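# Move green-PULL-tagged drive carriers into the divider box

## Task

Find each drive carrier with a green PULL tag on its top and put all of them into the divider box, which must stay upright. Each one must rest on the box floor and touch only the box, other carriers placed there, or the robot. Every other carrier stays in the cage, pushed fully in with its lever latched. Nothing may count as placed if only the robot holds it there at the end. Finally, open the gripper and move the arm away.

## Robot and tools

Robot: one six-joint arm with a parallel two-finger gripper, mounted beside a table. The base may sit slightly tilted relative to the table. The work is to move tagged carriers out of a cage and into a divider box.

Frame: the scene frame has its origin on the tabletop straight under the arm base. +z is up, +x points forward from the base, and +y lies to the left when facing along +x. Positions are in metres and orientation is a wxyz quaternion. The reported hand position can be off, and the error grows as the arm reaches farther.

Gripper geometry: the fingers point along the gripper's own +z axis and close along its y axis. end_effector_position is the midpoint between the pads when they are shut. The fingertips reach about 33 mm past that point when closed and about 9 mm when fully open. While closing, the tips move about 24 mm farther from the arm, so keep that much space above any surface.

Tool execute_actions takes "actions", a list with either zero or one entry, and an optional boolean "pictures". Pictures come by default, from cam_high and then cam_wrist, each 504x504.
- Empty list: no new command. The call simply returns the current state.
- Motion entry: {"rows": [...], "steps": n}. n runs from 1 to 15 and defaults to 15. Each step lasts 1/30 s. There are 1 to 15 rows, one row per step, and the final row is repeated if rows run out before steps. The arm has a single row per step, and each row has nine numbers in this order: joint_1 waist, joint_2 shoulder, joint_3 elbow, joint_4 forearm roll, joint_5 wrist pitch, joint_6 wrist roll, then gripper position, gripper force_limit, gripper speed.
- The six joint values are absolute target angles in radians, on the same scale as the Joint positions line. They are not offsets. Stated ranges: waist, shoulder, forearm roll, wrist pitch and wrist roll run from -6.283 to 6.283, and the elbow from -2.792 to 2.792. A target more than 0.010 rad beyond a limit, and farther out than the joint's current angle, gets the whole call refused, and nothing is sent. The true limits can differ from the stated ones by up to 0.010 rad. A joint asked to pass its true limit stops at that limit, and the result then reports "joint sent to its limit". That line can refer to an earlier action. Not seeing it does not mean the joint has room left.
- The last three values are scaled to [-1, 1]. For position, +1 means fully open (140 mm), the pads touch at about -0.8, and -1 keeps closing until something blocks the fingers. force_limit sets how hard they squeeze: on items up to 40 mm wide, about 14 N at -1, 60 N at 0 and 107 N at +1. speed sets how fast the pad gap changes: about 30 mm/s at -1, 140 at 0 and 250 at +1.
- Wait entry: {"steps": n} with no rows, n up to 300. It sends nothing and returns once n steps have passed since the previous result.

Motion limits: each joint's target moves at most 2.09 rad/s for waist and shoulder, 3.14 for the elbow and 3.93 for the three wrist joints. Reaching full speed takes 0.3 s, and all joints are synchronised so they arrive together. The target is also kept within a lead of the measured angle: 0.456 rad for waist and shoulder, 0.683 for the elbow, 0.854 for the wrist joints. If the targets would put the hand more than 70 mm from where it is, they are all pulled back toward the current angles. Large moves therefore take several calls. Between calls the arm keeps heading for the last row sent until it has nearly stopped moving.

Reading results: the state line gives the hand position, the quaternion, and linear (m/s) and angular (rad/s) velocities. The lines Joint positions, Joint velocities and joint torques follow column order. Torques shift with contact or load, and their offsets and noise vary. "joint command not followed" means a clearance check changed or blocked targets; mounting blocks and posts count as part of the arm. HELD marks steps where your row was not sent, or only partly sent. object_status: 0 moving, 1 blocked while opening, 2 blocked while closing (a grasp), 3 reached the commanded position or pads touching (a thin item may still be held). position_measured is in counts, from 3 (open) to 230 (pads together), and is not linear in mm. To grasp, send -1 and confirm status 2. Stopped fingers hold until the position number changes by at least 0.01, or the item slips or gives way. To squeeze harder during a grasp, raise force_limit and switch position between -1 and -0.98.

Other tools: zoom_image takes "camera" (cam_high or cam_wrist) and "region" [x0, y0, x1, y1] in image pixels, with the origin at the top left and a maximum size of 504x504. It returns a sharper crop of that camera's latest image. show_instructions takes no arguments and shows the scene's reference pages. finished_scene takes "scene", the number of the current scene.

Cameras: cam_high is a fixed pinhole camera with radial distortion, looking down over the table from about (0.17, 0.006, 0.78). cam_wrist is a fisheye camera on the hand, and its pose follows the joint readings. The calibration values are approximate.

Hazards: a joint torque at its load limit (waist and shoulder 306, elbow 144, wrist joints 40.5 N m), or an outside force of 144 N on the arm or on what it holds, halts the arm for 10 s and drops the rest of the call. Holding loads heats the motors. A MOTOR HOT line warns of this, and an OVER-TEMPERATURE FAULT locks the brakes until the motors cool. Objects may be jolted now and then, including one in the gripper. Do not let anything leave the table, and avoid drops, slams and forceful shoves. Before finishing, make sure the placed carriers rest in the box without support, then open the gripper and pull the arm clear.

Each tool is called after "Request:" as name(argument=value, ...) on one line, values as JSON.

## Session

Request:
show_instructions()

Request:
execute_actions(actions=[])

Reference images for this scene: manual page 1, manual page 2, manual page 3, manual page 4, manual page 5, manual page 6.

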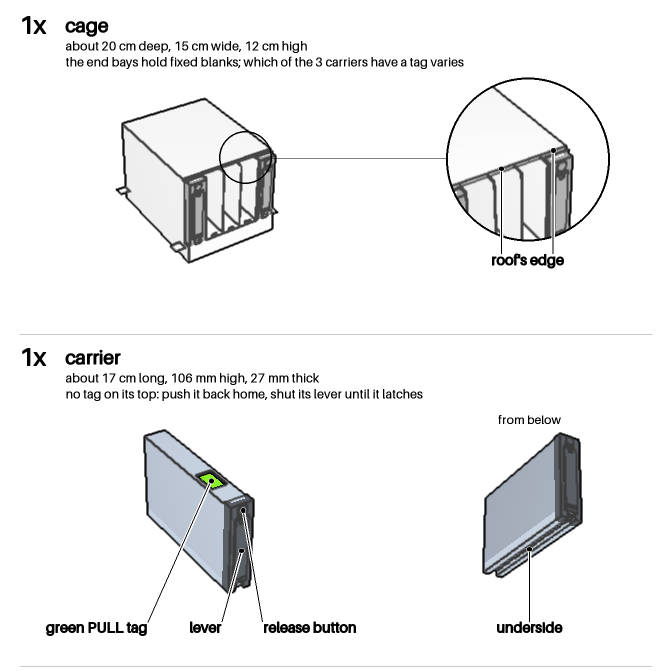

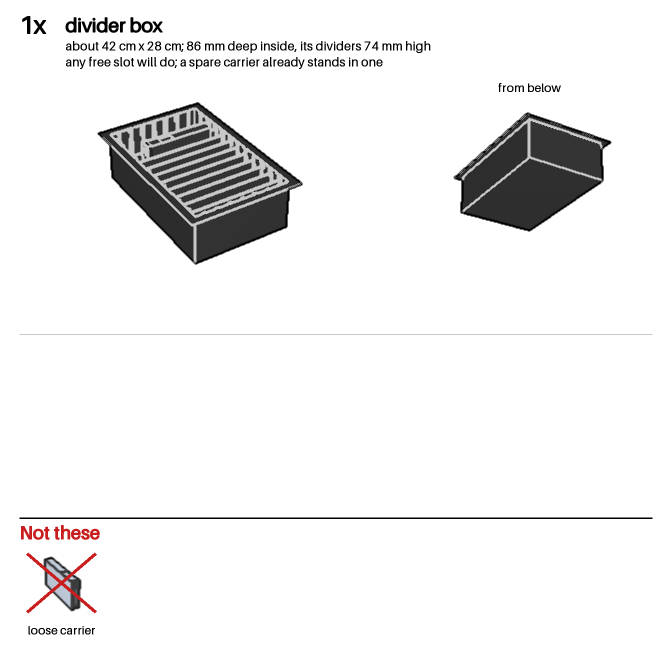

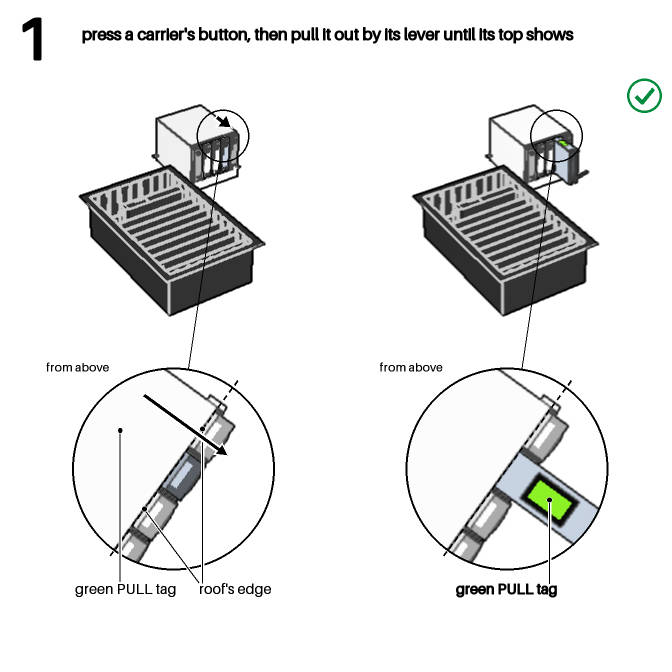

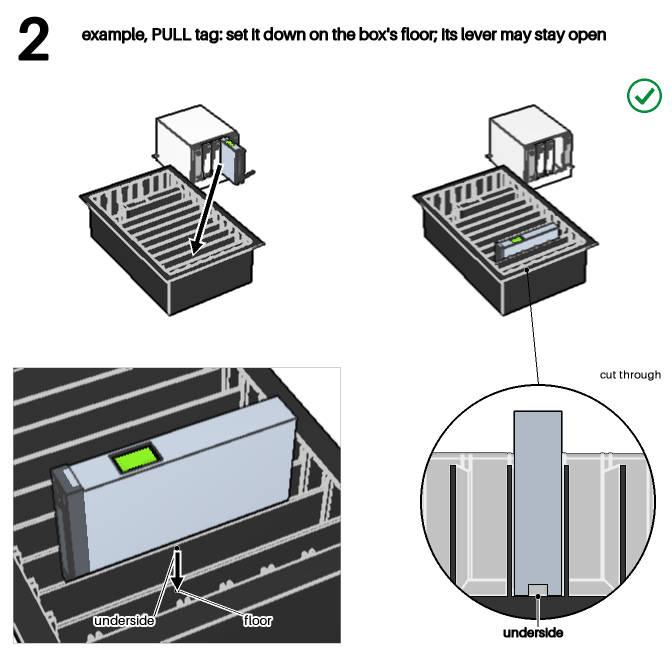

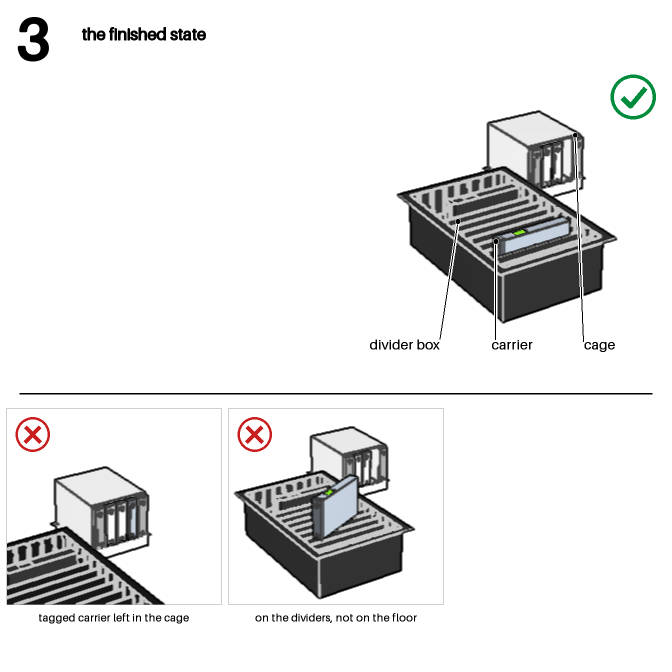

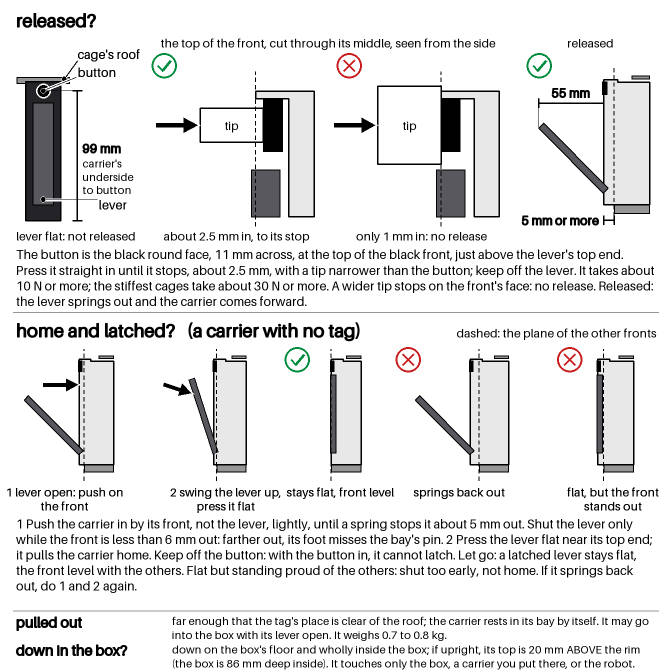

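Scene clock: 0.00 s of 9097.00 s.
end_effector_position=(+0.4538, -0.6681, +0.3799) position_measured=3 object_status=3 end_effector_quat_wxyz=(-0.336, -0.406, +0.843, +0.111) end_effector_velocity=(+0.001, +0.001, -0.000) end_effector_angular_velocity=(+0.001, +0.000, +0.001)
Joint positions: [-0.783  0.638  1.019 -0.596  1.906  2.941]
Joint velocities: [ 0.001  0.     0.     0.     0.    -0.   ]
Joint torques (N m, as the joint torque sensors report them, + toward a larger angle): no reading
camera_calibration (this result's frames):
cam_wrist: T_world_to_cam=[[-0.486294, 0.810449, 0.326634, 0.640524], [0.73309, 0.581829, -0.352214, 0.201085], [-0.475497, 0.0681721, -0.877072, 0.770267], [0, 0, 0, 1]] pos_world=[0.53033, -0.68862, 0.537188]

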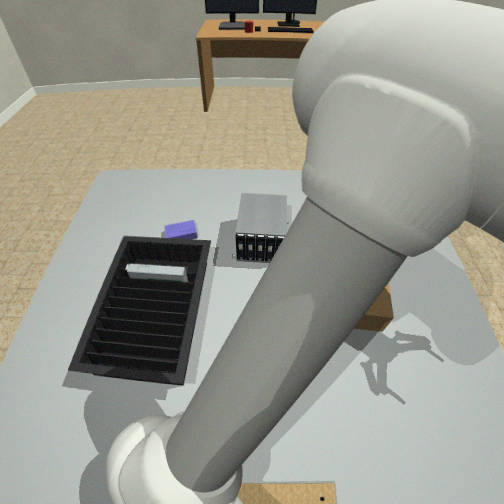

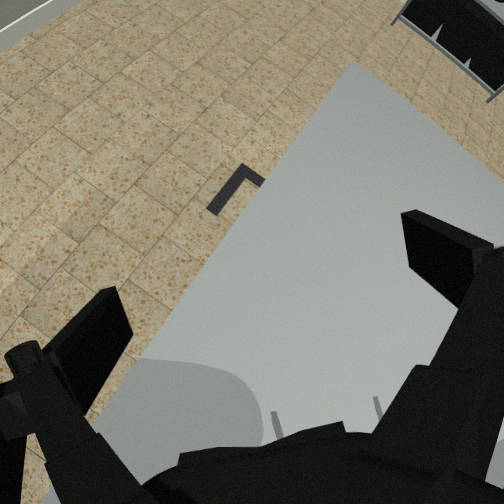

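Request:
execute_actions(actions=[{"rows": [[-0.04,0.347,1.695,0,1.0995,1.57,-0.38,0,0]], "steps": 15}], pictures=false)

Request:
execute_actions(actions=[{"steps": 45}])

Scene clock: 2.23 s of 9097.00 s.
end_effector_position=(+0.5898, -0.5133, +0.2911) position_measured=104 object_status=0 end_effector_quat_wxyz=(+0.209, +0.689, -0.688, -0.092) end_effector_velocity=(+0.257, +0.395, -0.151) end_effector_angular_velocity=(+0.568, -0.308, +1.310)
Joint positions: [-0.588  0.533  1.265 -0.379  1.613  2.575]
Joint velocities: [ 0.452 -0.195  0.453  0.398 -0.537 -0.842]
Joint torques (N m, as the joint torque sensors report them, + toward a larger angle): [ -0.36 -91.19 -37.44   3.32   0.86  -0.27]
Steps of this call (steps 1 to 52: nothing new was sent; steps 53 to 67: all 15 steps of this action). Readings (joint positions | what the end effector reports):
53: [-0.783 0.638 1.019 -0.596 1.906 2.940] | position_measured=3 object_status=0
54: [-0.780 0.636 1.024 -0.591 1.900 2.933] | position_measured=6 object_status=0
56: [-0.752 0.619 1.066 -0.554 1.850 2.881] | position_measured=21 object_status=0
60: [-0.693 0.584 1.147 -0.483 1.754 2.770] | position_measured=51 object_status=0
67: the state above

Scene clock: 3.73 s of 9097.00 s.
end_effector_position=(+0.7098, -0.0041, +0.1778) position_measured=177 object_status=3 end_effector_quat_wxyz=(-0.001, +1.000, -0.027, +0.000) end_effector_velocity=(-0.000, +0.000, -0.000) end_effector_angular_velocity=(-0.000, +0.001, +0.001)
Joint positions: [-0.04   0.347  1.695 -0.     1.1    1.57 ]
Joint velocities: [ 0.    -0.     0.001 -0.    -0.    -0.001]
Joint torques (N m, as the joint torque sensors report them, + toward a larger angle): [ -1.48 -69.84 -36.11   3.93  -0.01  -0.04]
Steps of this call (steps 1 to 45: the robot went on to your last target). Readings (joint positions | what the end effector reports):
1: [-0.573 0.526 1.280 -0.366 1.595 2.546] | position_measured=112 object_status=0
2: [-0.557 0.520 1.295 -0.353 1.577 2.517] | position_measured=119 object_status=0
4: [-0.526 0.508 1.323 -0.328 1.544 2.458] | position_measured=135 object_status=0
8: [-0.462 0.485 1.375 -0.282 1.482 2.339] | position_measured=165 object_status=0
45: the state above
camera_calibration (this result's frames):
cam_wrist: T_world_to_cam=[[-0.29394, -0.955806, -0.00584059, 0.208189], [-0.921745, 0.281837, 0.266373, 0.619209], [-0.252955, 0.0836811, -0.963852, 0.527046], [0, 0, 0, 1]] pos_world=[0.765267, -0.0196313, 0.344269]

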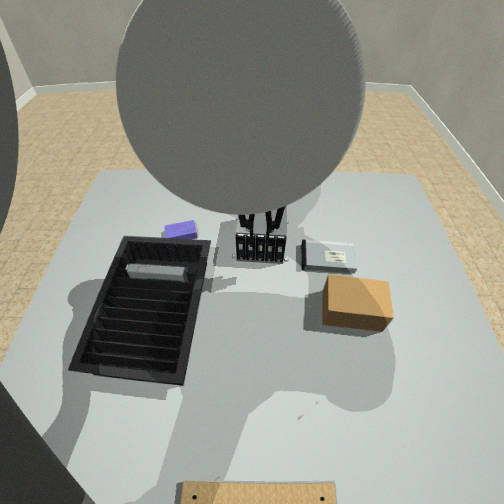

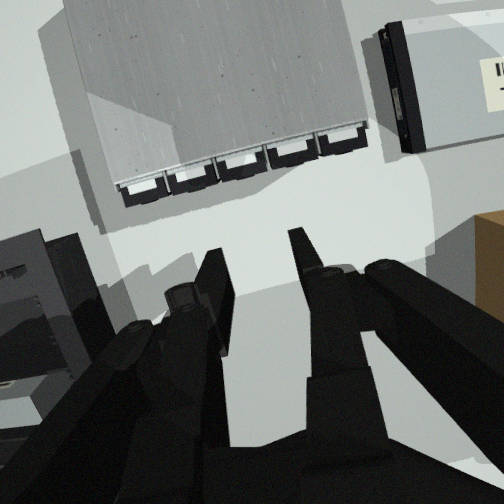

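Request:
zoom_image(camera="cam_wrist", region=[110, 110, 250, 220])

Request:
zoom_image(camera="cam_wrist", region=[240, 100, 380, 210])

Region (110, 110, 250, 220) of cam_wrist's 504x504 image, scaled by 3.600, with more detail than that image has; it fills the top 396 rows of this view, and the rest is white.

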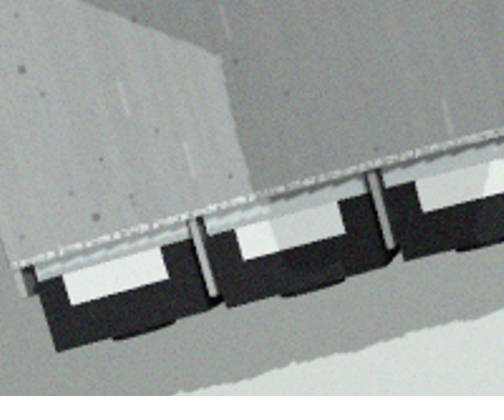

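Region (240, 100, 380, 210) of cam_wrist's 504x504 image, scaled by 3.600, with more detail than that image has; it fills the top 396 rows of this view, and the rest is white.

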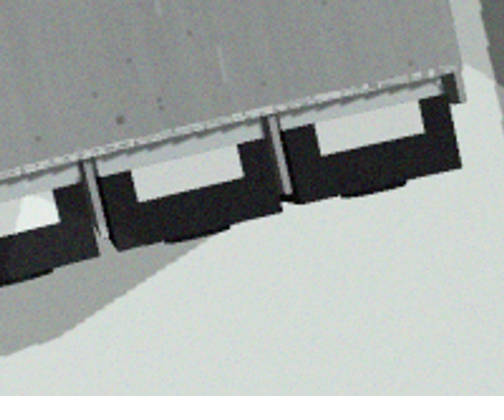

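Request:
execute_actions(actions=[{"rows": [[-0.011,0.13,2.258,0,0.0555,0.785,-1,0,0]], "steps": 15}], pictures=false)

Request:
execute_actions(actions=[{"rows": [[-0.011,0.13,2.258,0,0.0555,0.785,-1,0,0],[-0.011,0.13,2.258,0,0.0555,0.785,-1,0,0],[-0.011,0.13,2.258,0,0.0555,0.785,-1,0,0],[-0.011,0.14,2.248,0,0.0556,0.785,-1,0,0],[-0.011,0.15,2.238,0,0.0557,0.785,-1,0,0],[-0.011,0.16,2.228,0,0.0558,0.785,-1,0,0],[-0.011,0.17,2.218,0,0.0558,0.785,-1,0,0],[-0.011,0.178,2.21,0,0.0558,0.785,-1,0,0],[-0.011,0.1845,2.2032,0,0.0561,0.785,-1,0,0]], "steps": 15}])

Request:
zoom_image(camera="cam_wrist", region=[210, 160, 330, 280])

Scene clock: 14.73 s of 9097.00 s.
end_effector_position=(+0.6795, +0.0162, +0.1293) position_measured=233 object_status=3 end_effector_quat_wxyz=(+0.118, +0.889, +0.330, +0.294) end_effector_velocity=(-0.041, +0.022, +0.066) end_effector_angular_velocity=(-0.541, -0.953, +0.715)
Joint positions: [-0.013  0.143  2.224  0.     0.13   0.832]
Joint velocities: [ 0.031 -0.238  0.616 -0.001 -1.343 -0.857]
Joint torques (N m, as the joint torque sensors report them, + toward a larger angle): [ -8.87 -33.74 -40.64   4.45  -1.61  -0.47]
Steps of this call (steps 1 to 15: the robot went on to your last target; steps 16 to 90: nothing new was sent; then 7.50 s passed at rest; steps 91 to 105: all 15 steps of this action). Readings (joint positions | what the end effector reports):
91: [-0.040 0.347 1.695 0.000 1.099 1.570] | position_measured=177 object_status=0
92: [-0.040 0.345 1.700 0.000 1.092 1.563] | position_measured=180 object_status=0
94: [-0.038 0.331 1.736 0.000 1.036 1.512] | position_measured=195 object_status=0
98: [-0.028 0.260 1.921 0.000 0.751 1.255] | position_measured=225 object_status=0
105: the state above

Scene clock: 15.23 s of 9097.00 s.
end_effector_position=(+0.7104, +0.0166, +0.1283) position_measured=233 object_status=3 end_effector_quat_wxyz=(+0.134, +0.873, +0.349, +0.315) end_effector_velocity=(+0.004, +0.001, +0.000) end_effector_angular_velocity=(-0.000, -0.001, +0.002)
Joint positions: [-0.011  0.184  2.204  0.     0.056  0.785]
Joint velocities: [ 0.002  0.005 -0.007  0.     0.001 -0.   ]
Joint torques (N m, as the joint torque sensors report them, + toward a larger angle): [ -0.06 -47.03 -28.67   2.98  -1.85   0.04]
Steps of this call (steps 1 to 15: all 15 steps of this action). Readings (joint positions | what the end effector reports):
1: [-0.012 0.136 2.242 0.000 0.092 0.808] | position_measured=233 object_status=3
2: [-0.011 0.132 2.253 0.000 0.068 0.793] | position_measured=233 object_status=3
4: [-0.011 0.130 2.258 0.000 0.056 0.785] | position_measured=233 object_status=3
8: [-0.011 0.154 2.235 0.000 0.056 0.785] | position_measured=233 object_status=3
15: the state above
camera_calibration (this result's frames):
cam_wrist: T_world_to_cam=[[0.375405, -0.867552, 0.326228, -0.291715], [-0.815961, -0.476289, -0.327653, 0.640807], [0.439635, -0.143187, -0.88669, -0.0204282], [0, 0, 0, 1]] pos_world=[0.641366, 0.0492066, 0.287015]

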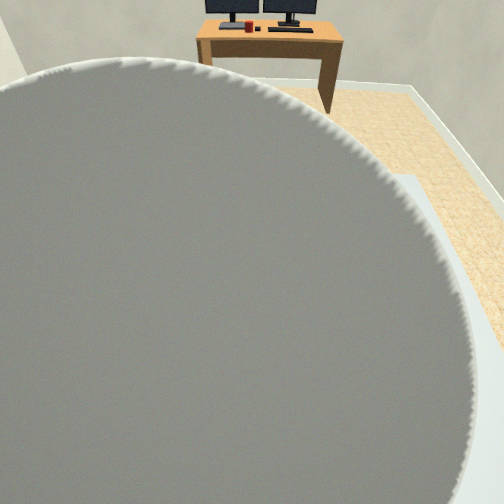

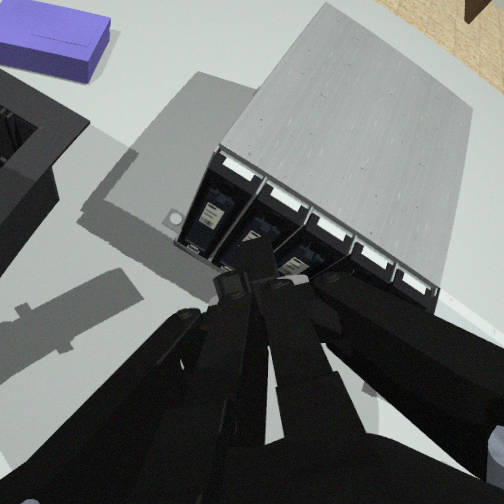

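Region (210, 160, 330, 280) of cam_wrist's 504x504 image, scaled by 4.200, with more detail than that image has.

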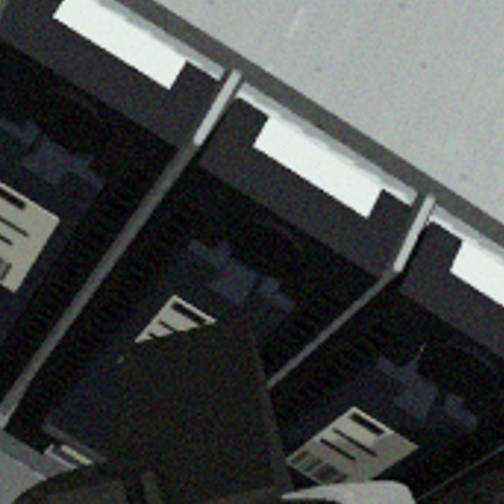

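Request:
execute_actions(actions=[{"rows": [[-0.0105,0.1861,2.2011,0,0.0566,0.785,-1,0,0],[-0.01,0.1878,2.1989,0,0.0571,0.785,-1,0,0],[-0.0095,0.1894,2.1968,0,0.0576,0.785,-1,0,0],[-0.009,0.191,2.1947,0,0.0581,0.785,-1,0,0],[-0.0086,0.1927,2.1925,0,0.0586,0.785,-1,0,0],[-0.0083,0.1943,2.1904,0,0.0591,0.785,-1,0,0]], "steps": 11}])

Request:
zoom_image(camera="cam_wrist", region=[210, 160, 330, 280])

Scene clock: 19.63 s of 9097.00 s.
end_effector_position=(+0.7177, +0.0183, +0.1283) position_measured=233 object_status=3 end_effector_quat_wxyz=(+0.134, +0.872, +0.350, +0.315) end_effector_velocity=(+0.002, +0.000, +0.000) end_effector_angular_velocity=(+0.000, -0.001, -0.000)
Joint positions: [-0.008  0.194  2.191 -0.     0.059  0.785]
Joint velocities: [ 0.     0.002 -0.004 -0.     0.001  0.001]
Joint torques (N m, as the joint torque sensors report them, + toward a larger angle): [ -1.62 -46.11 -30.17   3.04  -1.72  -0.08]
Steps of this call (steps 1 to 15: the robot went on to your last target; steps 16 to 90: nothing new was sent; then 1.03 s passed at rest; steps 91 to 101: all 11 steps of this action). Readings (joint positions | what the end effector reports):
91: [-0.011 0.185 2.203 -0.000 0.056 0.785] | position_measured=233 object_status=3
92: [-0.011 0.185 2.202 -0.000 0.056 0.785] | position_measured=233 object_status=3
94: [-0.010 0.188 2.199 -0.000 0.057 0.785] | position_measured=233 object_status=3
98: [-0.009 0.193 2.192 -0.000 0.059 0.785] | position_measured=233 object_status=3
101: the state above
camera_calibration (this result's frames):
cam_wrist: T_world_to_cam=[[0.377707, -0.866548, 0.32624, -0.294643], [-0.814705, -0.478454, -0.327623, 0.64669], [0.439992, -0.142044, -0.886696, -0.0236815], [0, 0, 0, 1]] pos_world=[0.64857, 0.0507253, 0.286997]

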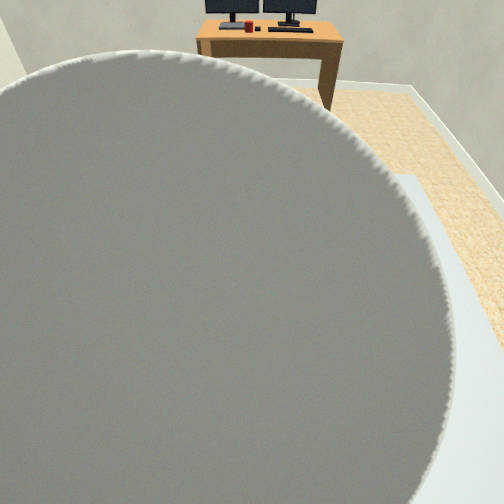

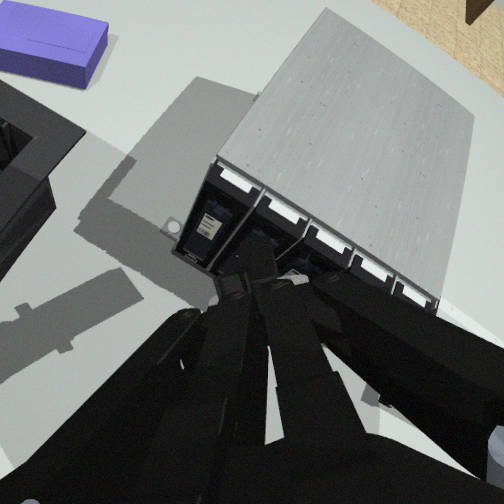

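Region (210, 160, 330, 280) of cam_wrist's 504x504 image, scaled by 4.200, with more detail than that image has.

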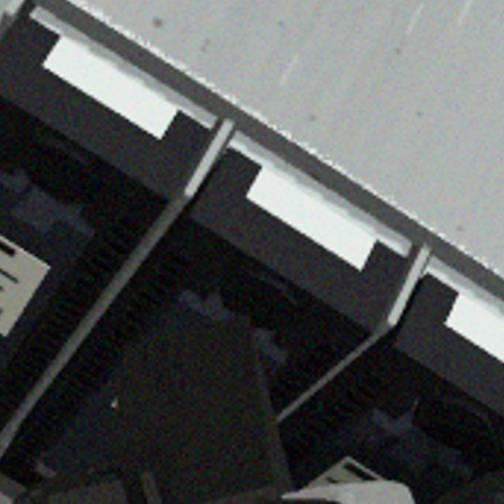

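Request:
execute_actions(actions=[{"rows": [[-0.0083,0.1953,2.1891,0,0.0594,0.785,-1,0,0],[-0.0083,0.1963,2.1878,0,0.0597,0.785,-1,0,0],[-0.0083,0.1973,2.1865,0,0.06,0.785,-1,0,0],[-0.0083,0.1983,2.1852,0,0.0603,0.785,-1,0,0],[-0.0083,0.1991,2.1841,0,0.0606,0.785,-1,0,0],[-0.0083,0.1999,2.1831,0,0.0608,0.785,-1,0,0],[-0.0083,0.2007,2.182,0,0.0611,0.785,-1,0,0],[-0.0083,0.2015,2.181,0,0.0613,0.785,-1,0,0],[-0.0083,0.2023,2.1799,0,0.0616,0.785,-1,0,0],[-0.0083,0.203,2.179,0,0.0618,0.785,-1,0,0],[-0.0083,0.2037,2.1781,0,0.062,0.785,-1,0,0]], "steps": 14}], pictures=false)

Scene clock: 22.50 s of 9097.00 s.
end_effector_position=(+0.7244, +0.0182, +0.1282) position_measured=233 object_status=3 end_effector_quat_wxyz=(+0.134, +0.872, +0.350, +0.315) end_effector_velocity=(+0.003, -0.001, -0.000) end_effector_angular_velocity=(+0.001, +0.001, -0.001)
Joint positions: [-0.008  0.203  2.178 -0.     0.062  0.785]
Joint velocities: [-0.001  0.005 -0.006  0.     0.001  0.001]
Joint torques (N m, as the joint torque sensors report them, + toward a larger angle): [ -1.22 -47.07 -34.61   3.06  -3.51  -0.04]
Steps of this call (steps 1 to 15: the robot went on to your last target; steps 16 to 72: nothing new was sent; steps 73 to 86: all 14 steps of this action). Readings (joint positions | what the end effector reports):
73: [-0.008 0.194 2.190 -0.000 0.059 0.785] | position_measured=233 object_status=3
74: [-0.008 0.195 2.190 -0.000 0.059 0.785] | position_measured=233 object_status=3
76: [-0.008 0.196 2.188 -0.000 0.060 0.785] | position_measured=233 object_status=3
80: [-0.008 0.200 2.183 -0.000 0.061 0.785] | position_measured=233 object_status=3
86: the state above

Request:
execute_actions(actions=[{"rows": [[-0.0083,0.2041,2.1776,0,0.0621,0.785,-1,0,0],[-0.0083,0.2045,2.1771,0,0.0622,0.785,-1,0,0],[-0.0083,0.2049,2.1765,0,0.0624,0.785,-1,0,0],[-0.0083,0.2053,2.176,0,0.0625,0.785,-1,0,0],[-0.0083,0.2057,2.1755,0,0.0626,0.785,-1,0,0]], "steps": 9}], pictures=false)

Scene clock: 24.37 s of 9097.00 s.
end_effector_position=(+0.7261, +0.0181, +0.1282) position_measured=233 object_status=3 end_effector_quat_wxyz=(+0.134, +0.872, +0.350, +0.315) end_effector_velocity=(+0.001, -0.000, -0.000) end_effector_angular_velocity=(-0.001, +0.000, +0.000)
Joint positions: [-0.008  0.206  2.176  0.     0.063  0.785]
Joint velocities: [-0.     0.001 -0.001 -0.001  0.    -0.   ]
Joint torques (N m, as the joint torque sensors report them, + toward a larger angle): [ -2.04 -45.9  -37.68   3.11  -5.25  -0.09]
Steps of this call (steps 1 to 15: the robot went on to your last target; steps 16 to 47: nothing new was sent; steps 48 to 56: all 9 steps of this action). Readings (joint positions | what the end effector reports):
48: [-0.008 0.204 2.178 0.000 0.062 0.785] | position_measured=233 object_status=3
49: [-0.008 0.204 2.178 0.000 0.062 0.785] | position_measured=233 object_status=3
51: [-0.008 0.204 2.177 0.000 0.062 0.785] | position_measured=233 object_status=3
55: [-0.008 0.206 2.176 0.000 0.063 0.785] | position_measured=233 object_status=3
56: the state above

Request:
execute_actions(actions=[{"rows": [[-0.0083,0.206,2.1751,0,0.0627,0.785,-1,0,0],[-0.0083,0.2063,2.1747,0,0.0628,0.785,-1,0,0],[-0.0083,0.2066,2.1743,0,0.0629,0.785,-1,0,0],[-0.0083,0.2069,2.1739,0,0.063,0.785,-1,0,0]], "steps": 8}], pictures=false)

Scene clock: 40.73 s of 9097.00 s.
end_effector_position=(+0.7269, +0.0181, +0.1282) position_measured=233 object_status=3 end_effector_quat_wxyz=(+0.134, +0.872, +0.350, +0.315) end_effector_velocity=(+0.001, +0.000, +0.000) end_effector_angular_velocity=(+0.000, -0.001, +0.000)
Joint positions: [-0.008  0.207  2.174  0.     0.063  0.785]
Joint velocities: [ 0.001  0.001 -0.002  0.001 -0.    -0.   ]
Joint torques (N m, as the joint torque sensors report them, + toward a larger angle): [ -1.18 -40.74 -40.37   3.04  -6.96   0.1 ]
Steps of this call (steps 1 to 15: the robot went on to your last target; steps 16 to 90: nothing new was sent; then 13.10 s passed at rest; steps 91 to 98: all 8 steps of this action). Readings (joint positions | what the end effector reports):
91: [-0.008 0.206 2.175 0.000 0.063 0.785] | position_measured=233 object_status=3
92: [-0.008 0.206 2.175 0.000 0.063 0.785] | position_measured=233 object_status=3
94: [-0.008 0.206 2.175 0.000 0.063 0.785] | position_measured=233 object_status=3
98: the state above

Request:
execute_actions(actions=[{"rows": [[-0.0083,0.2051,2.1763,0,0.0624,0.785,-1,0,0],[-0.0083,0.2031,2.1789,0,0.0618,0.785,-1,0,0],[-0.0083,0.2001,2.182,0,0.0617,0.785,-1,0,0],[-0.0083,0.1961,2.185,0,0.0627,0.785,-1,0,0],[-0.0083,0.1911,2.188,0,0.0647,0.785,-1,0,0],[-0.0083,0.1851,2.191,0,0.0677,0.785,-1,0,0],[-0.0083,0.1791,2.194,0,0.0707,0.785,-1,0,0],[-0.0083,0.1731,2.196,0,0.0747,0.785,-1,0,0],[-0.0083,0.1693,2.1964,0,0.0778,0.785,-1,0,0]], "steps": 13}])

Scene clock: 43.10 s of 9097.00 s.
end_effector_position=(+0.7107, +0.0185, +0.1384) position_measured=233 object_status=3 end_effector_quat_wxyz=(+0.134, +0.872, +0.350, +0.315) end_effector_velocity=(-0.007, +0.001, +0.003) end_effector_angular_velocity=(+0.000, +0.005, +0.001)
Joint positions: [-0.008  0.17   2.196  0.     0.077  0.785]
Joint velocities: [ 0.001 -0.014  0.008  0.     0.012 -0.   ]
Joint torques (N m, as the joint torque sensors report them, + toward a larger angle): [ -2.73 -44.72 -29.42   3.15  -1.85  -0.01]
Steps of this call (steps 1 to 15: the robot went on to your last target; steps 16 to 58: nothing new was sent; steps 59 to 71: all 13 steps of this action). Readings (joint positions | what the end effector reports):
59: [-0.008 0.207 2.174 0.000 0.063 0.785] | position_measured=233 object_status=3
60: [-0.008 0.207 2.174 0.000 0.063 0.785] | position_measured=233 object_status=3
62: [-0.008 0.204 2.178 0.000 0.062 0.785] | position_measured=233 object_status=3
66: [-0.008 0.188 2.189 0.000 0.066 0.785] | position_measured=233 object_status=3
71: the state above
camera_calibration (this result's frames):
cam_wrist: T_world_to_cam=[[0.377553, -0.86653, 0.326464, -0.295057], [-0.814483, -0.478494, -0.328118, 0.644301], [0.440536, -0.142018, -0.886431, -0.0120244], [0, 0, 0, 1]] pos_world=[0.641469, 0.0509111, 0.297074]

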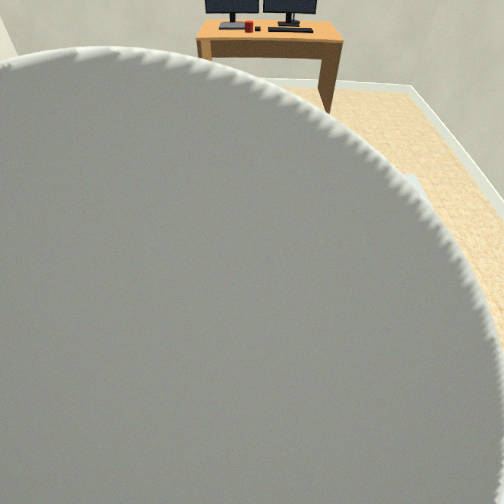

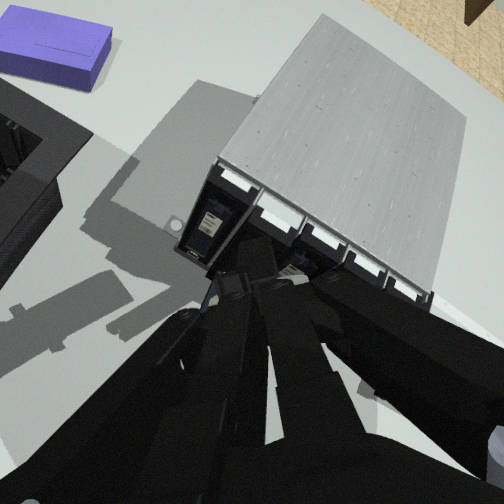

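Request:
execute_actions(actions=[{"rows": [[-0.014,0.1693,2.1964,0,0.0778,0.785,-1,0,0],[-0.022,0.1693,2.1964,0,0.0778,0.785,-1,0,0],[-0.031,0.1693,2.1964,0,0.0778,0.785,-1,0,0],[-0.04,0.1693,2.1964,0,0.0778,0.785,-1,0,0],[-0.0473,0.1693,2.1964,0,0.0778,0.785,-1,0,0],[-0.0473,0.1693,2.1964,0,0.0778,0.785,-1,0,0],[-0.0473,0.174,2.1975,0,0.0722,0.785,-1,0,0],[-0.0473,0.179,2.1985,0,0.0663,0.785,-1,0,0],[-0.0473,0.184,2.199,0,0.0608,0.785,-1,0,0],[-0.0473,0.188,2.1985,0,0.0573,0.785,-1,0,0],[-0.0473,0.1903,2.1956,0,0.0579,0.785,-1,0,0],[-0.0473,0.1923,2.193,0,0.0585,0.785,-1,0,0]], "steps": 15}])

Request:
zoom_image(camera="cam_wrist", region=[210, 160, 330, 280])

Scene clock: 45.43 s of 9097.00 s.
end_effector_position=(+0.7156, -0.0095, +0.1281) position_measured=233 object_status=3 end_effector_quat_wxyz=(+0.140, +0.879, +0.333, +0.312) end_effector_velocity=(+0.012, +0.000, -0.001) end_effector_angular_velocity=(-0.000, -0.004, +0.002)
Joint positions: [-0.047  0.191  2.194  0.     0.059  0.785]
Joint velocities: [ 0.002  0.018 -0.018 -0.    -0.004  0.   ]
Joint torques (N m, as the joint torque sensors report them, + toward a larger angle): [ -1.15 -49.86 -27.63   2.88  -1.59   0.05]
Steps of this call (steps 1 to 15: the robot went on to your last target; steps 16 to 55: nothing new was sent; steps 56 to 70: all 15 steps of this action). Readings (joint positions | what the end effector reports):
56: [-0.008 0.169 2.196 0.000 0.078 0.785] | position_measured=233 object_status=3
57: [-0.010 0.169 2.196 0.000 0.078 0.785] | position_measured=233 object_status=3
59: [-0.019 0.169 2.196 0.000 0.078 0.785] | position_measured=233 object_status=3
63: [-0.044 0.170 2.197 0.000 0.077 0.785] | position_measured=233 object_status=3
70: the state above
camera_calibration (this result's frames):
cam_wrist: T_world_to_cam=[[0.343929, -0.880611, 0.325941, -0.293784], [-0.832931, -0.446369, -0.327079, 0.644897], [0.43352, -0.158994, -0.887007, -0.0224039], [0, 0, 0, 1]] pos_world=[0.647908, 0.0255912, 0.286816]

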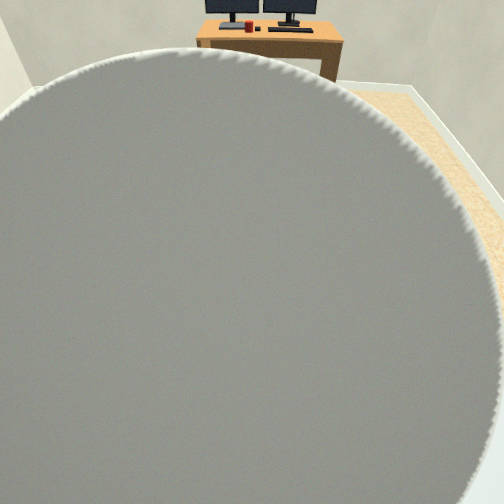

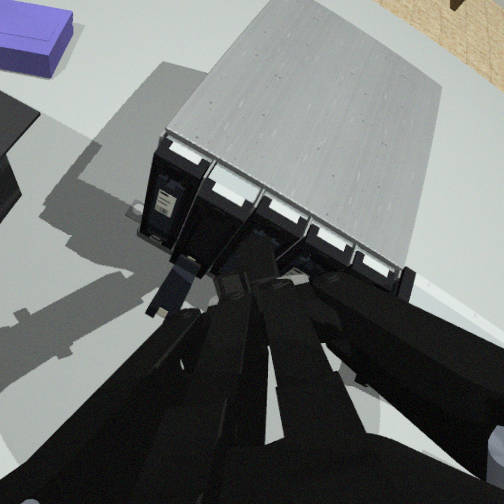

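Region (210, 160, 330, 280) of cam_wrist's 504x504 image, scaled by 4.200, with more detail than that image has.

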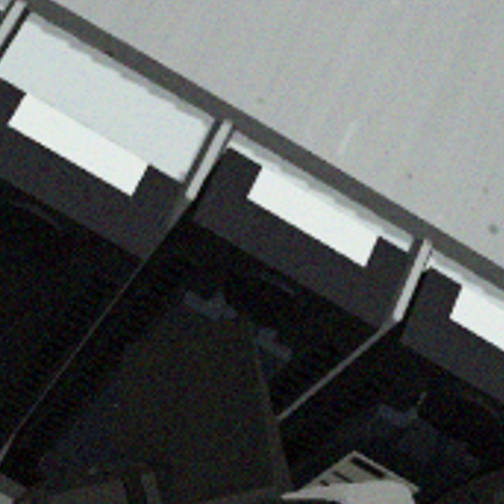

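Request:
execute_actions(actions=[{"rows": [[-0.0473,0.1933,2.1917,0,0.0588,0.785,-1,0,0],[-0.0473,0.1943,2.1904,0,0.0591,0.785,-1,0,0],[-0.0473,0.1953,2.1891,0,0.0594,0.785,-1,0,0],[-0.0473,0.1963,2.1878,0,0.0597,0.785,-1,0,0],[-0.0473,0.1973,2.1865,0,0.06,0.785,-1,0,0],[-0.0473,0.1983,2.1852,0,0.0603,0.785,-1,0,0],[-0.0473,0.1991,2.1841,0,0.0606,0.785,-1,0,0],[-0.0473,0.1999,2.1831,0,0.0608,0.785,-1,0,0],[-0.0473,0.2007,2.182,0,0.0611,0.785,-1,0,0],[-0.0473,0.2015,2.181,0,0.0613,0.785,-1,0,0],[-0.0473,0.2023,2.1799,0,0.0616,0.785,-1,0,0],[-0.0473,0.203,2.179,0,0.0618,0.785,-1,0,0]], "steps": 15}], pictures=false)

Scene clock: 48.23 s of 9097.00 s.
end_effector_position=(+0.7241, -0.0100, +0.1282) position_measured=233 object_status=3 end_effector_quat_wxyz=(+0.140, +0.879, +0.333, +0.312) end_effector_velocity=(+0.004, +0.000, -0.000) end_effector_angular_velocity=(-0.001, +0.000, +0.001)
Joint positions: [-0.047  0.203  2.179 -0.     0.062  0.785]
Joint velocities: [ 0.001  0.005 -0.006 -0.     0.001 -0.001]
Joint torques (N m, as the joint torque sensors report them, + toward a larger angle): [ -1.88 -40.95 -36.27   3.03  -5.05  -0.17]
Steps of this call (steps 1 to 15: the robot went on to your last target; steps 16 to 69: nothing new was sent; steps 70 to 84: all 15 steps of this action). Readings (joint positions | what the end effector reports):
70: [-0.047 0.192 2.193 0.000 0.058 0.785] | position_measured=233 object_status=3
71: [-0.047 0.193 2.193 -0.000 0.059 0.785] | position_measured=233 object_status=3
73: [-0.047 0.194 2.191 -0.000 0.059 0.785] | position_measured=233 object_status=3
77: [-0.047 0.198 2.186 -0.000 0.060 0.785] | position_measured=233 object_status=3
84: the state above

Request:
execute_actions(actions=[{"rows": [[-0.0473,0.2033,2.1786,0,0.0619,0.785,-1,0,0],[-0.0473,0.2036,2.1782,0,0.062,0.785,-1,0,0],[-0.0473,0.2039,2.1778,0,0.0621,0.785,-1,0,0],[-0.0473,0.2042,2.1774,0,0.0622,0.785,-1,0,0]], "steps": 8}], pictures=false)

Scene clock: 49.40 s of 9097.00 s.
end_effector_position=(+0.7251, -0.0101, +0.1282) position_measured=233 object_status=3 end_effector_quat_wxyz=(+0.140, +0.879, +0.333, +0.312) end_effector_velocity=(+0.000, +0.000, -0.000) end_effector_angular_velocity=(-0.000, +0.000, +0.000)
Joint positions: [-0.047  0.204  2.178 -0.     0.062  0.785]
Joint velocities: [ 0.     0.    -0.     0.    -0.    -0.001]
Joint torques (N m, as the joint torque sensors report them, + toward a larger angle): [ -2.85 -39.47 -43.3    3.08  -7.54   0.06]
Steps of this call (steps 1 to 15: the robot went on to your last target; steps 16 to 27: nothing new was sent; steps 28 to 35: all 8 steps of this action). Readings (joint positions | what the end effector reports):
28: [-0.047 0.203 2.179 -0.000 0.062 0.785] | position_measured=233 object_status=3
29: [-0.047 0.203 2.179 -0.000 0.062 0.785] | position_measured=233 object_status=3
31: [-0.047 0.204 2.178 -0.000 0.062 0.785] | position_measured=233 object_status=3
35: the state above

Request:
execute_actions(actions=[{"rows": [[-0.0473,0.2024,2.1798,0,0.0616,0.785,-1,0,0],[-0.0473,0.2004,2.1824,0,0.061,0.785,-1,0,0],[-0.0473,0.1974,2.1855,0,0.0609,0.785,-1,0,0],[-0.0473,0.1934,2.1885,0,0.0619,0.785,-1,0,0],[-0.0473,0.1884,2.1915,0,0.0639,0.785,-1,0,0],[-0.0473,0.1824,2.1945,0,0.0669,0.785,-1,0,0],[-0.0473,0.1764,2.1975,0,0.0699,0.785,-1,0,0],[-0.0473,0.1704,2.1995,0,0.0739,0.785,-1,0,0],[-0.0473,0.1666,2.1999,0,0.077,0.785,-1,0,0]], "steps": 13}], pictures=false)

Request:
execute_actions(actions=[{"rows": [[-0.053,0.1666,2.1999,0,0.077,0.785,-1,0,0],[-0.061,0.1666,2.1999,0,0.077,0.785,-1,0,0],[-0.07,0.1666,2.1999,0,0.077,0.785,-1,0,0],[-0.079,0.1666,2.1999,0,0.077,0.785,-1,0,0],[-0.0864,0.1666,2.1999,0,0.077,0.785,-1,0,0],[-0.0864,0.1666,2.1999,0,0.077,0.785,-1,0,0],[-0.0864,0.1713,2.201,0,0.0714,0.785,-1,0,0],[-0.0864,0.1763,2.202,0,0.0655,0.785,-1,0,0],[-0.0864,0.1813,2.2025,0,0.06,0.785,-1,0,0],[-0.0864,0.1853,2.202,0,0.0565,0.785,-1,0,0],[-0.0864,0.188,2.1986,0,0.0572,0.785,-1,0,0],[-0.0864,0.1903,2.1956,0,0.0579,0.785,-1,0,0]], "steps": 15}])

Request:
zoom_image(camera="cam_wrist", region=[210, 160, 330, 280])

Scene clock: 53.83 s of 9097.00 s.
end_effector_position=(+0.7089, -0.0091, +0.1383) position_measured=233 object_status=3 end_effector_quat_wxyz=(+0.140, +0.879, +0.333, +0.312) end_effector_velocity=(-0.008, -0.000, +0.003) end_effector_angular_velocity=(+0.001, +0.005, -0.002)
Joint positions: [-0.047  0.167  2.199 -0.     0.076  0.785]
Joint velocities: [-0.001 -0.014  0.008  0.001  0.012  0.   ]
Joint torques (N m, as the joint torque sensors report them, + toward a larger angle): [ -0.51 -41.19 -31.12   2.98  -1.92  -0.22]
Steps of this call (steps 1 to 15: the robot went on to your last target; steps 16 to 90: nothing new was sent; then 1.00 s passed at rest; steps 91 to 103: all 13 steps of this action). Readings (joint positions | what the end effector reports):
91: [-0.047 0.204 2.177 -0.000 0.062 0.785] | position_measured=233 object_status=3
92: [-0.047 0.204 2.178 -0.000 0.062 0.785] | position_measured=233 object_status=3
94: [-0.047 0.201 2.181 -0.000 0.061 0.785] | position_measured=233 object_status=3
98: [-0.047 0.185 2.192 -0.000 0.066 0.785] | position_measured=233 object_status=3
103: the state above

Scene clock: 54.33 s of 9097.00 s.
end_effector_position=(+0.7132, -0.0373, +0.1280) position_measured=233 object_status=3 end_effector_quat_wxyz=(+0.146, +0.885, +0.316, +0.309) end_effector_velocity=(+0.014, -0.001, -0.001) end_effector_angular_velocity=(-0.000, -0.005, +0.001)
Joint positions: [-0.086  0.189  2.197  0.     0.058  0.785]
Joint velocities: [ 0.001  0.02  -0.021  0.001 -0.003 -0.001]
Joint torques (N m, as the joint torque sensors report them, + toward a larger angle): [ -0.28 -54.95 -28.74   2.91  -1.67  -0.15]
Steps of this call (steps 1 to 15: all 15 steps of this action). Readings (joint positions | what the end effector reports):
1: [-0.047 0.167 2.200 -0.000 0.077 0.785] | position_measured=233 object_status=3
2: [-0.049 0.167 2.200 -0.000 0.077 0.785] | position_measured=233 object_status=3
4: [-0.059 0.167 2.200 -0.000 0.077 0.785] | position_measured=233 object_status=3
8: [-0.084 0.168 2.200 0.000 0.076 0.785] | position_measured=233 object_status=3
15: the state above
camera_calibration (this result's frames):
cam_wrist: T_world_to_cam=[[0.309232, -0.893403, 0.325893, -0.293165], [-0.849772, -0.413431, -0.327052, 0.643694], [0.426924, -0.1758, -0.887035, -0.0217313], [0, 0, 0, 1]] pos_world=[0.646927, 0.000388059, 0.286786]

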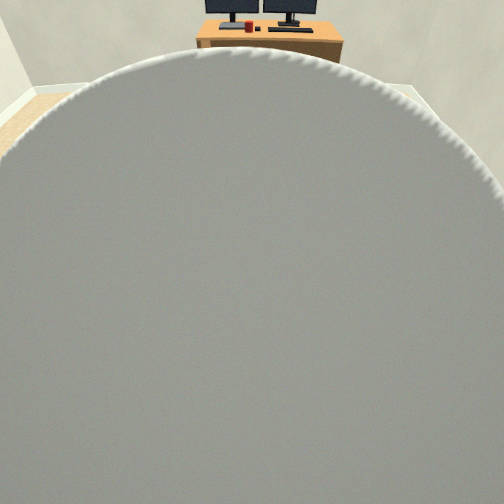

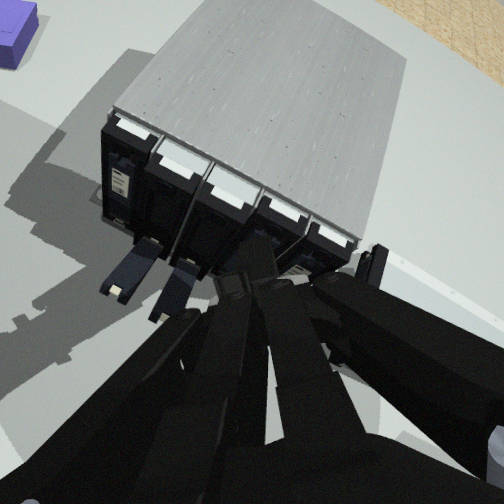

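Region (210, 160, 330, 280) of cam_wrist's 504x504 image, scaled by 4.200, with more detail than that image has.

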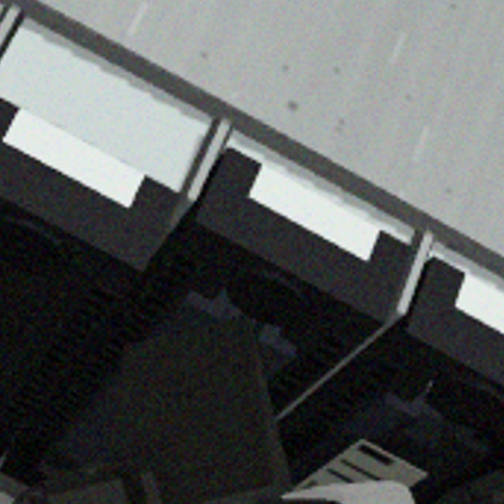

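Request:
execute_actions(actions=[{"rows": [[-0.0866,0.1913,2.1943,0,0.0582,0.785,-1,0,0],[-0.0866,0.1923,2.193,0,0.0585,0.785,-1,0,0],[-0.0866,0.1933,2.1917,0,0.0588,0.785,-1,0,0],[-0.0866,0.1943,2.1904,0,0.0591,0.785,-1,0,0],[-0.0866,0.1953,2.1891,0,0.0594,0.785,-1,0,0],[-0.0866,0.1963,2.1878,0,0.0597,0.785,-1,0,0],[-0.0866,0.1973,2.1865,0,0.06,0.785,-1,0,0],[-0.0866,0.1983,2.1852,0,0.0603,0.785,-1,0,0],[-0.0866,0.1991,2.1841,0,0.0606,0.785,-1,0,0],[-0.0866,0.1999,2.1831,0,0.0608,0.785,-1,0,0],[-0.0866,0.2007,2.182,0,0.0611,0.785,-1,0,0],[-0.0866,0.2015,2.181,0,0.0613,0.785,-1,0,0]], "steps": 15}], pictures=false)

Scene clock: 57.20 s of 9097.00 s.
end_effector_position=(+0.7220, -0.0384, +0.1281) position_measured=233 object_status=3 end_effector_quat_wxyz=(+0.146, +0.885, +0.315, +0.309) end_effector_velocity=(+0.005, -0.001, +0.001) end_effector_angular_velocity=(-0.000, -0.002, -0.001)
Joint positions: [-0.087  0.201  2.181 -0.     0.061  0.785]
Joint velocities: [-0.001  0.005 -0.008 -0.     0.001 -0.   ]
Joint torques (N m, as the joint torque sensors report them, + toward a larger angle): [ -2.12 -47.44 -35.69   3.1   -5.06   0.15]
Steps of this call (steps 1 to 15: the robot went on to your last target; steps 16 to 71: nothing new was sent; steps 72 to 86: all 15 steps of this action). Readings (joint positions | what the end effector reports):
72: [-0.086 0.190 2.196 -0.000 0.058 0.785] | position_measured=233 object_status=3
73: [-0.086 0.191 2.195 -0.000 0.058 0.785] | position_measured=233 object_status=3
75: [-0.087 0.192 2.193 -0.000 0.058 0.785] | position_measured=233 object_status=3
79: [-0.087 0.196 2.188 -0.000 0.060 0.785] | position_measured=233 object_status=3
86: the state above

Request:
execute_actions(actions=[{"rows": [[-0.0866,0.2018,2.1806,0,0.0614,0.785,-1,0,0],[-0.0866,0.2021,2.1802,0,0.0615,0.785,-1,0,0],[-0.0866,0.2024,2.1798,0,0.0616,0.785,-1,0,0],[-0.0866,0.2027,2.1794,0,0.0617,0.785,-1,0,0]], "steps": 8}], pictures=false)

Request:
execute_actions(actions=[{"rows": [[-0.0866,0.2009,2.1818,0,0.0611,0.785,-1,0,0],[-0.0866,0.1989,2.1844,0,0.0605,0.785,-1,0,0],[-0.0866,0.1959,2.1875,0,0.0604,0.785,-1,0,0],[-0.0866,0.1919,2.1905,0,0.0614,0.785,-1,0,0],[-0.0866,0.1869,2.1935,0,0.0634,0.785,-1,0,0],[-0.0866,0.1809,2.1965,0,0.0664,0.785,-1,0,0],[-0.0866,0.1749,2.1995,0,0.0694,0.785,-1,0,0],[-0.0866,0.1689,2.2015,0,0.0734,0.785,-1,0,0],[-0.0866,0.1651,2.2019,0,0.0765,0.785,-1,0,0]], "steps": 13}])

Scene clock: 59.27 s of 9097.00 s.
end_effector_position=(+0.7230, -0.0385, +0.1281) position_measured=233 object_status=3 end_effector_quat_wxyz=(+0.146, +0.885, +0.315, +0.309) end_effector_velocity=(+0.001, -0.000, -0.000) end_effector_angular_velocity=(+0.000, -0.000, -0.001)
Joint positions: [-0.087  0.203  2.18  -0.     0.062  0.785]
Joint velocities: [-0.     0.001 -0.001  0.001  0.    -0.   ]
Joint torques (N m, as the joint torque sensors report them, + toward a larger angle): [ -2.45 -40.49 -42.54   3.06  -7.31  -0.05]
Steps of this call (steps 1 to 15: the robot went on to your last target; steps 16 to 54: nothing new was sent; steps 55 to 62: all 8 steps of this action). Readings (joint positions | what the end effector reports):
55: [-0.087 0.202 2.181 -0.000 0.061 0.785] | position_measured=233 object_status=3
56: [-0.087 0.202 2.181 -0.000 0.061 0.785] | position_measured=233 object_status=3
58: [-0.087 0.202 2.180 -0.000 0.061 0.785] | position_measured=233 object_status=3
62: the state above

Scene clock: 59.70 s of 9097.00 s.
end_effector_position=(+0.7069, -0.0369, +0.1382) position_measured=233 object_status=3 end_effector_quat_wxyz=(+0.146, +0.885, +0.315, +0.309) end_effector_velocity=(-0.006, +0.001, +0.004) end_effector_angular_velocity=(+0.000, +0.004, +0.000)
Joint positions: [-0.087  0.166  2.201 -0.     0.076  0.785]
Joint velocities: [ 0.    -0.015  0.006  0.     0.012 -0.   ]
Joint torques (N m, as the joint torque sensors report them, + toward a larger angle): [ -1.08 -43.32 -29.77   3.08  -1.72   0.04]
Steps of this call (steps 1 to 13: all 13 steps of this action). Readings (joint positions | what the end effector reports):
1: [-0.087 0.203 2.180 -0.000 0.062 0.785] | position_measured=233 object_status=3
2: [-0.087 0.202 2.180 -0.000 0.062 0.785] | position_measured=233 object_status=3
4: [-0.087 0.199 2.183 -0.000 0.061 0.785] | position_measured=233 object_status=3
8: [-0.087 0.184 2.194 -0.000 0.065 0.785] | position_measured=233 object_status=3
13: the state above
camera_calibration (this result's frames):
cam_wrist: T_world_to_cam=[[0.308658, -0.893414, 0.326406, -0.293815], [-0.849463, -0.41331, -0.328005, 0.641782], [0.427951, -0.176029, -0.886494, -0.0107149], [0, 0, 0, 1]] pos_world=[0.640444, 0.000870351, 0.296912]

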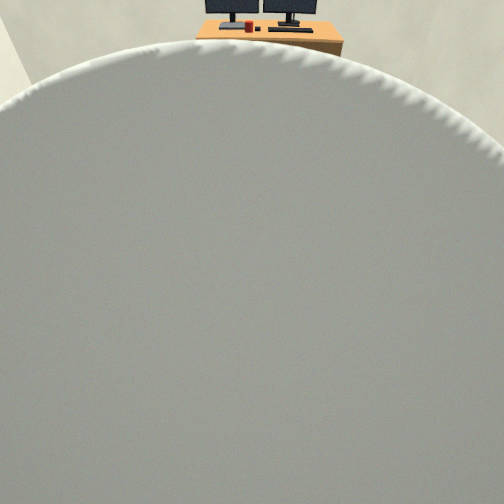

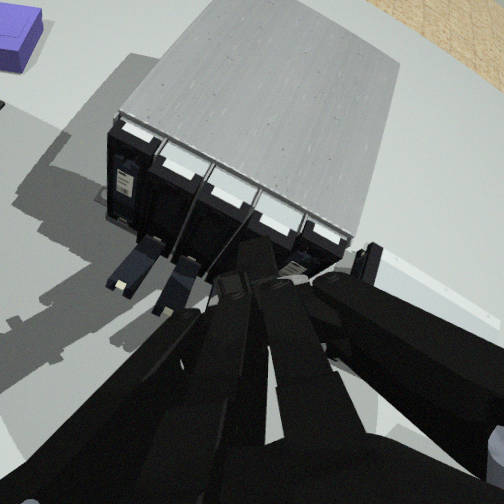

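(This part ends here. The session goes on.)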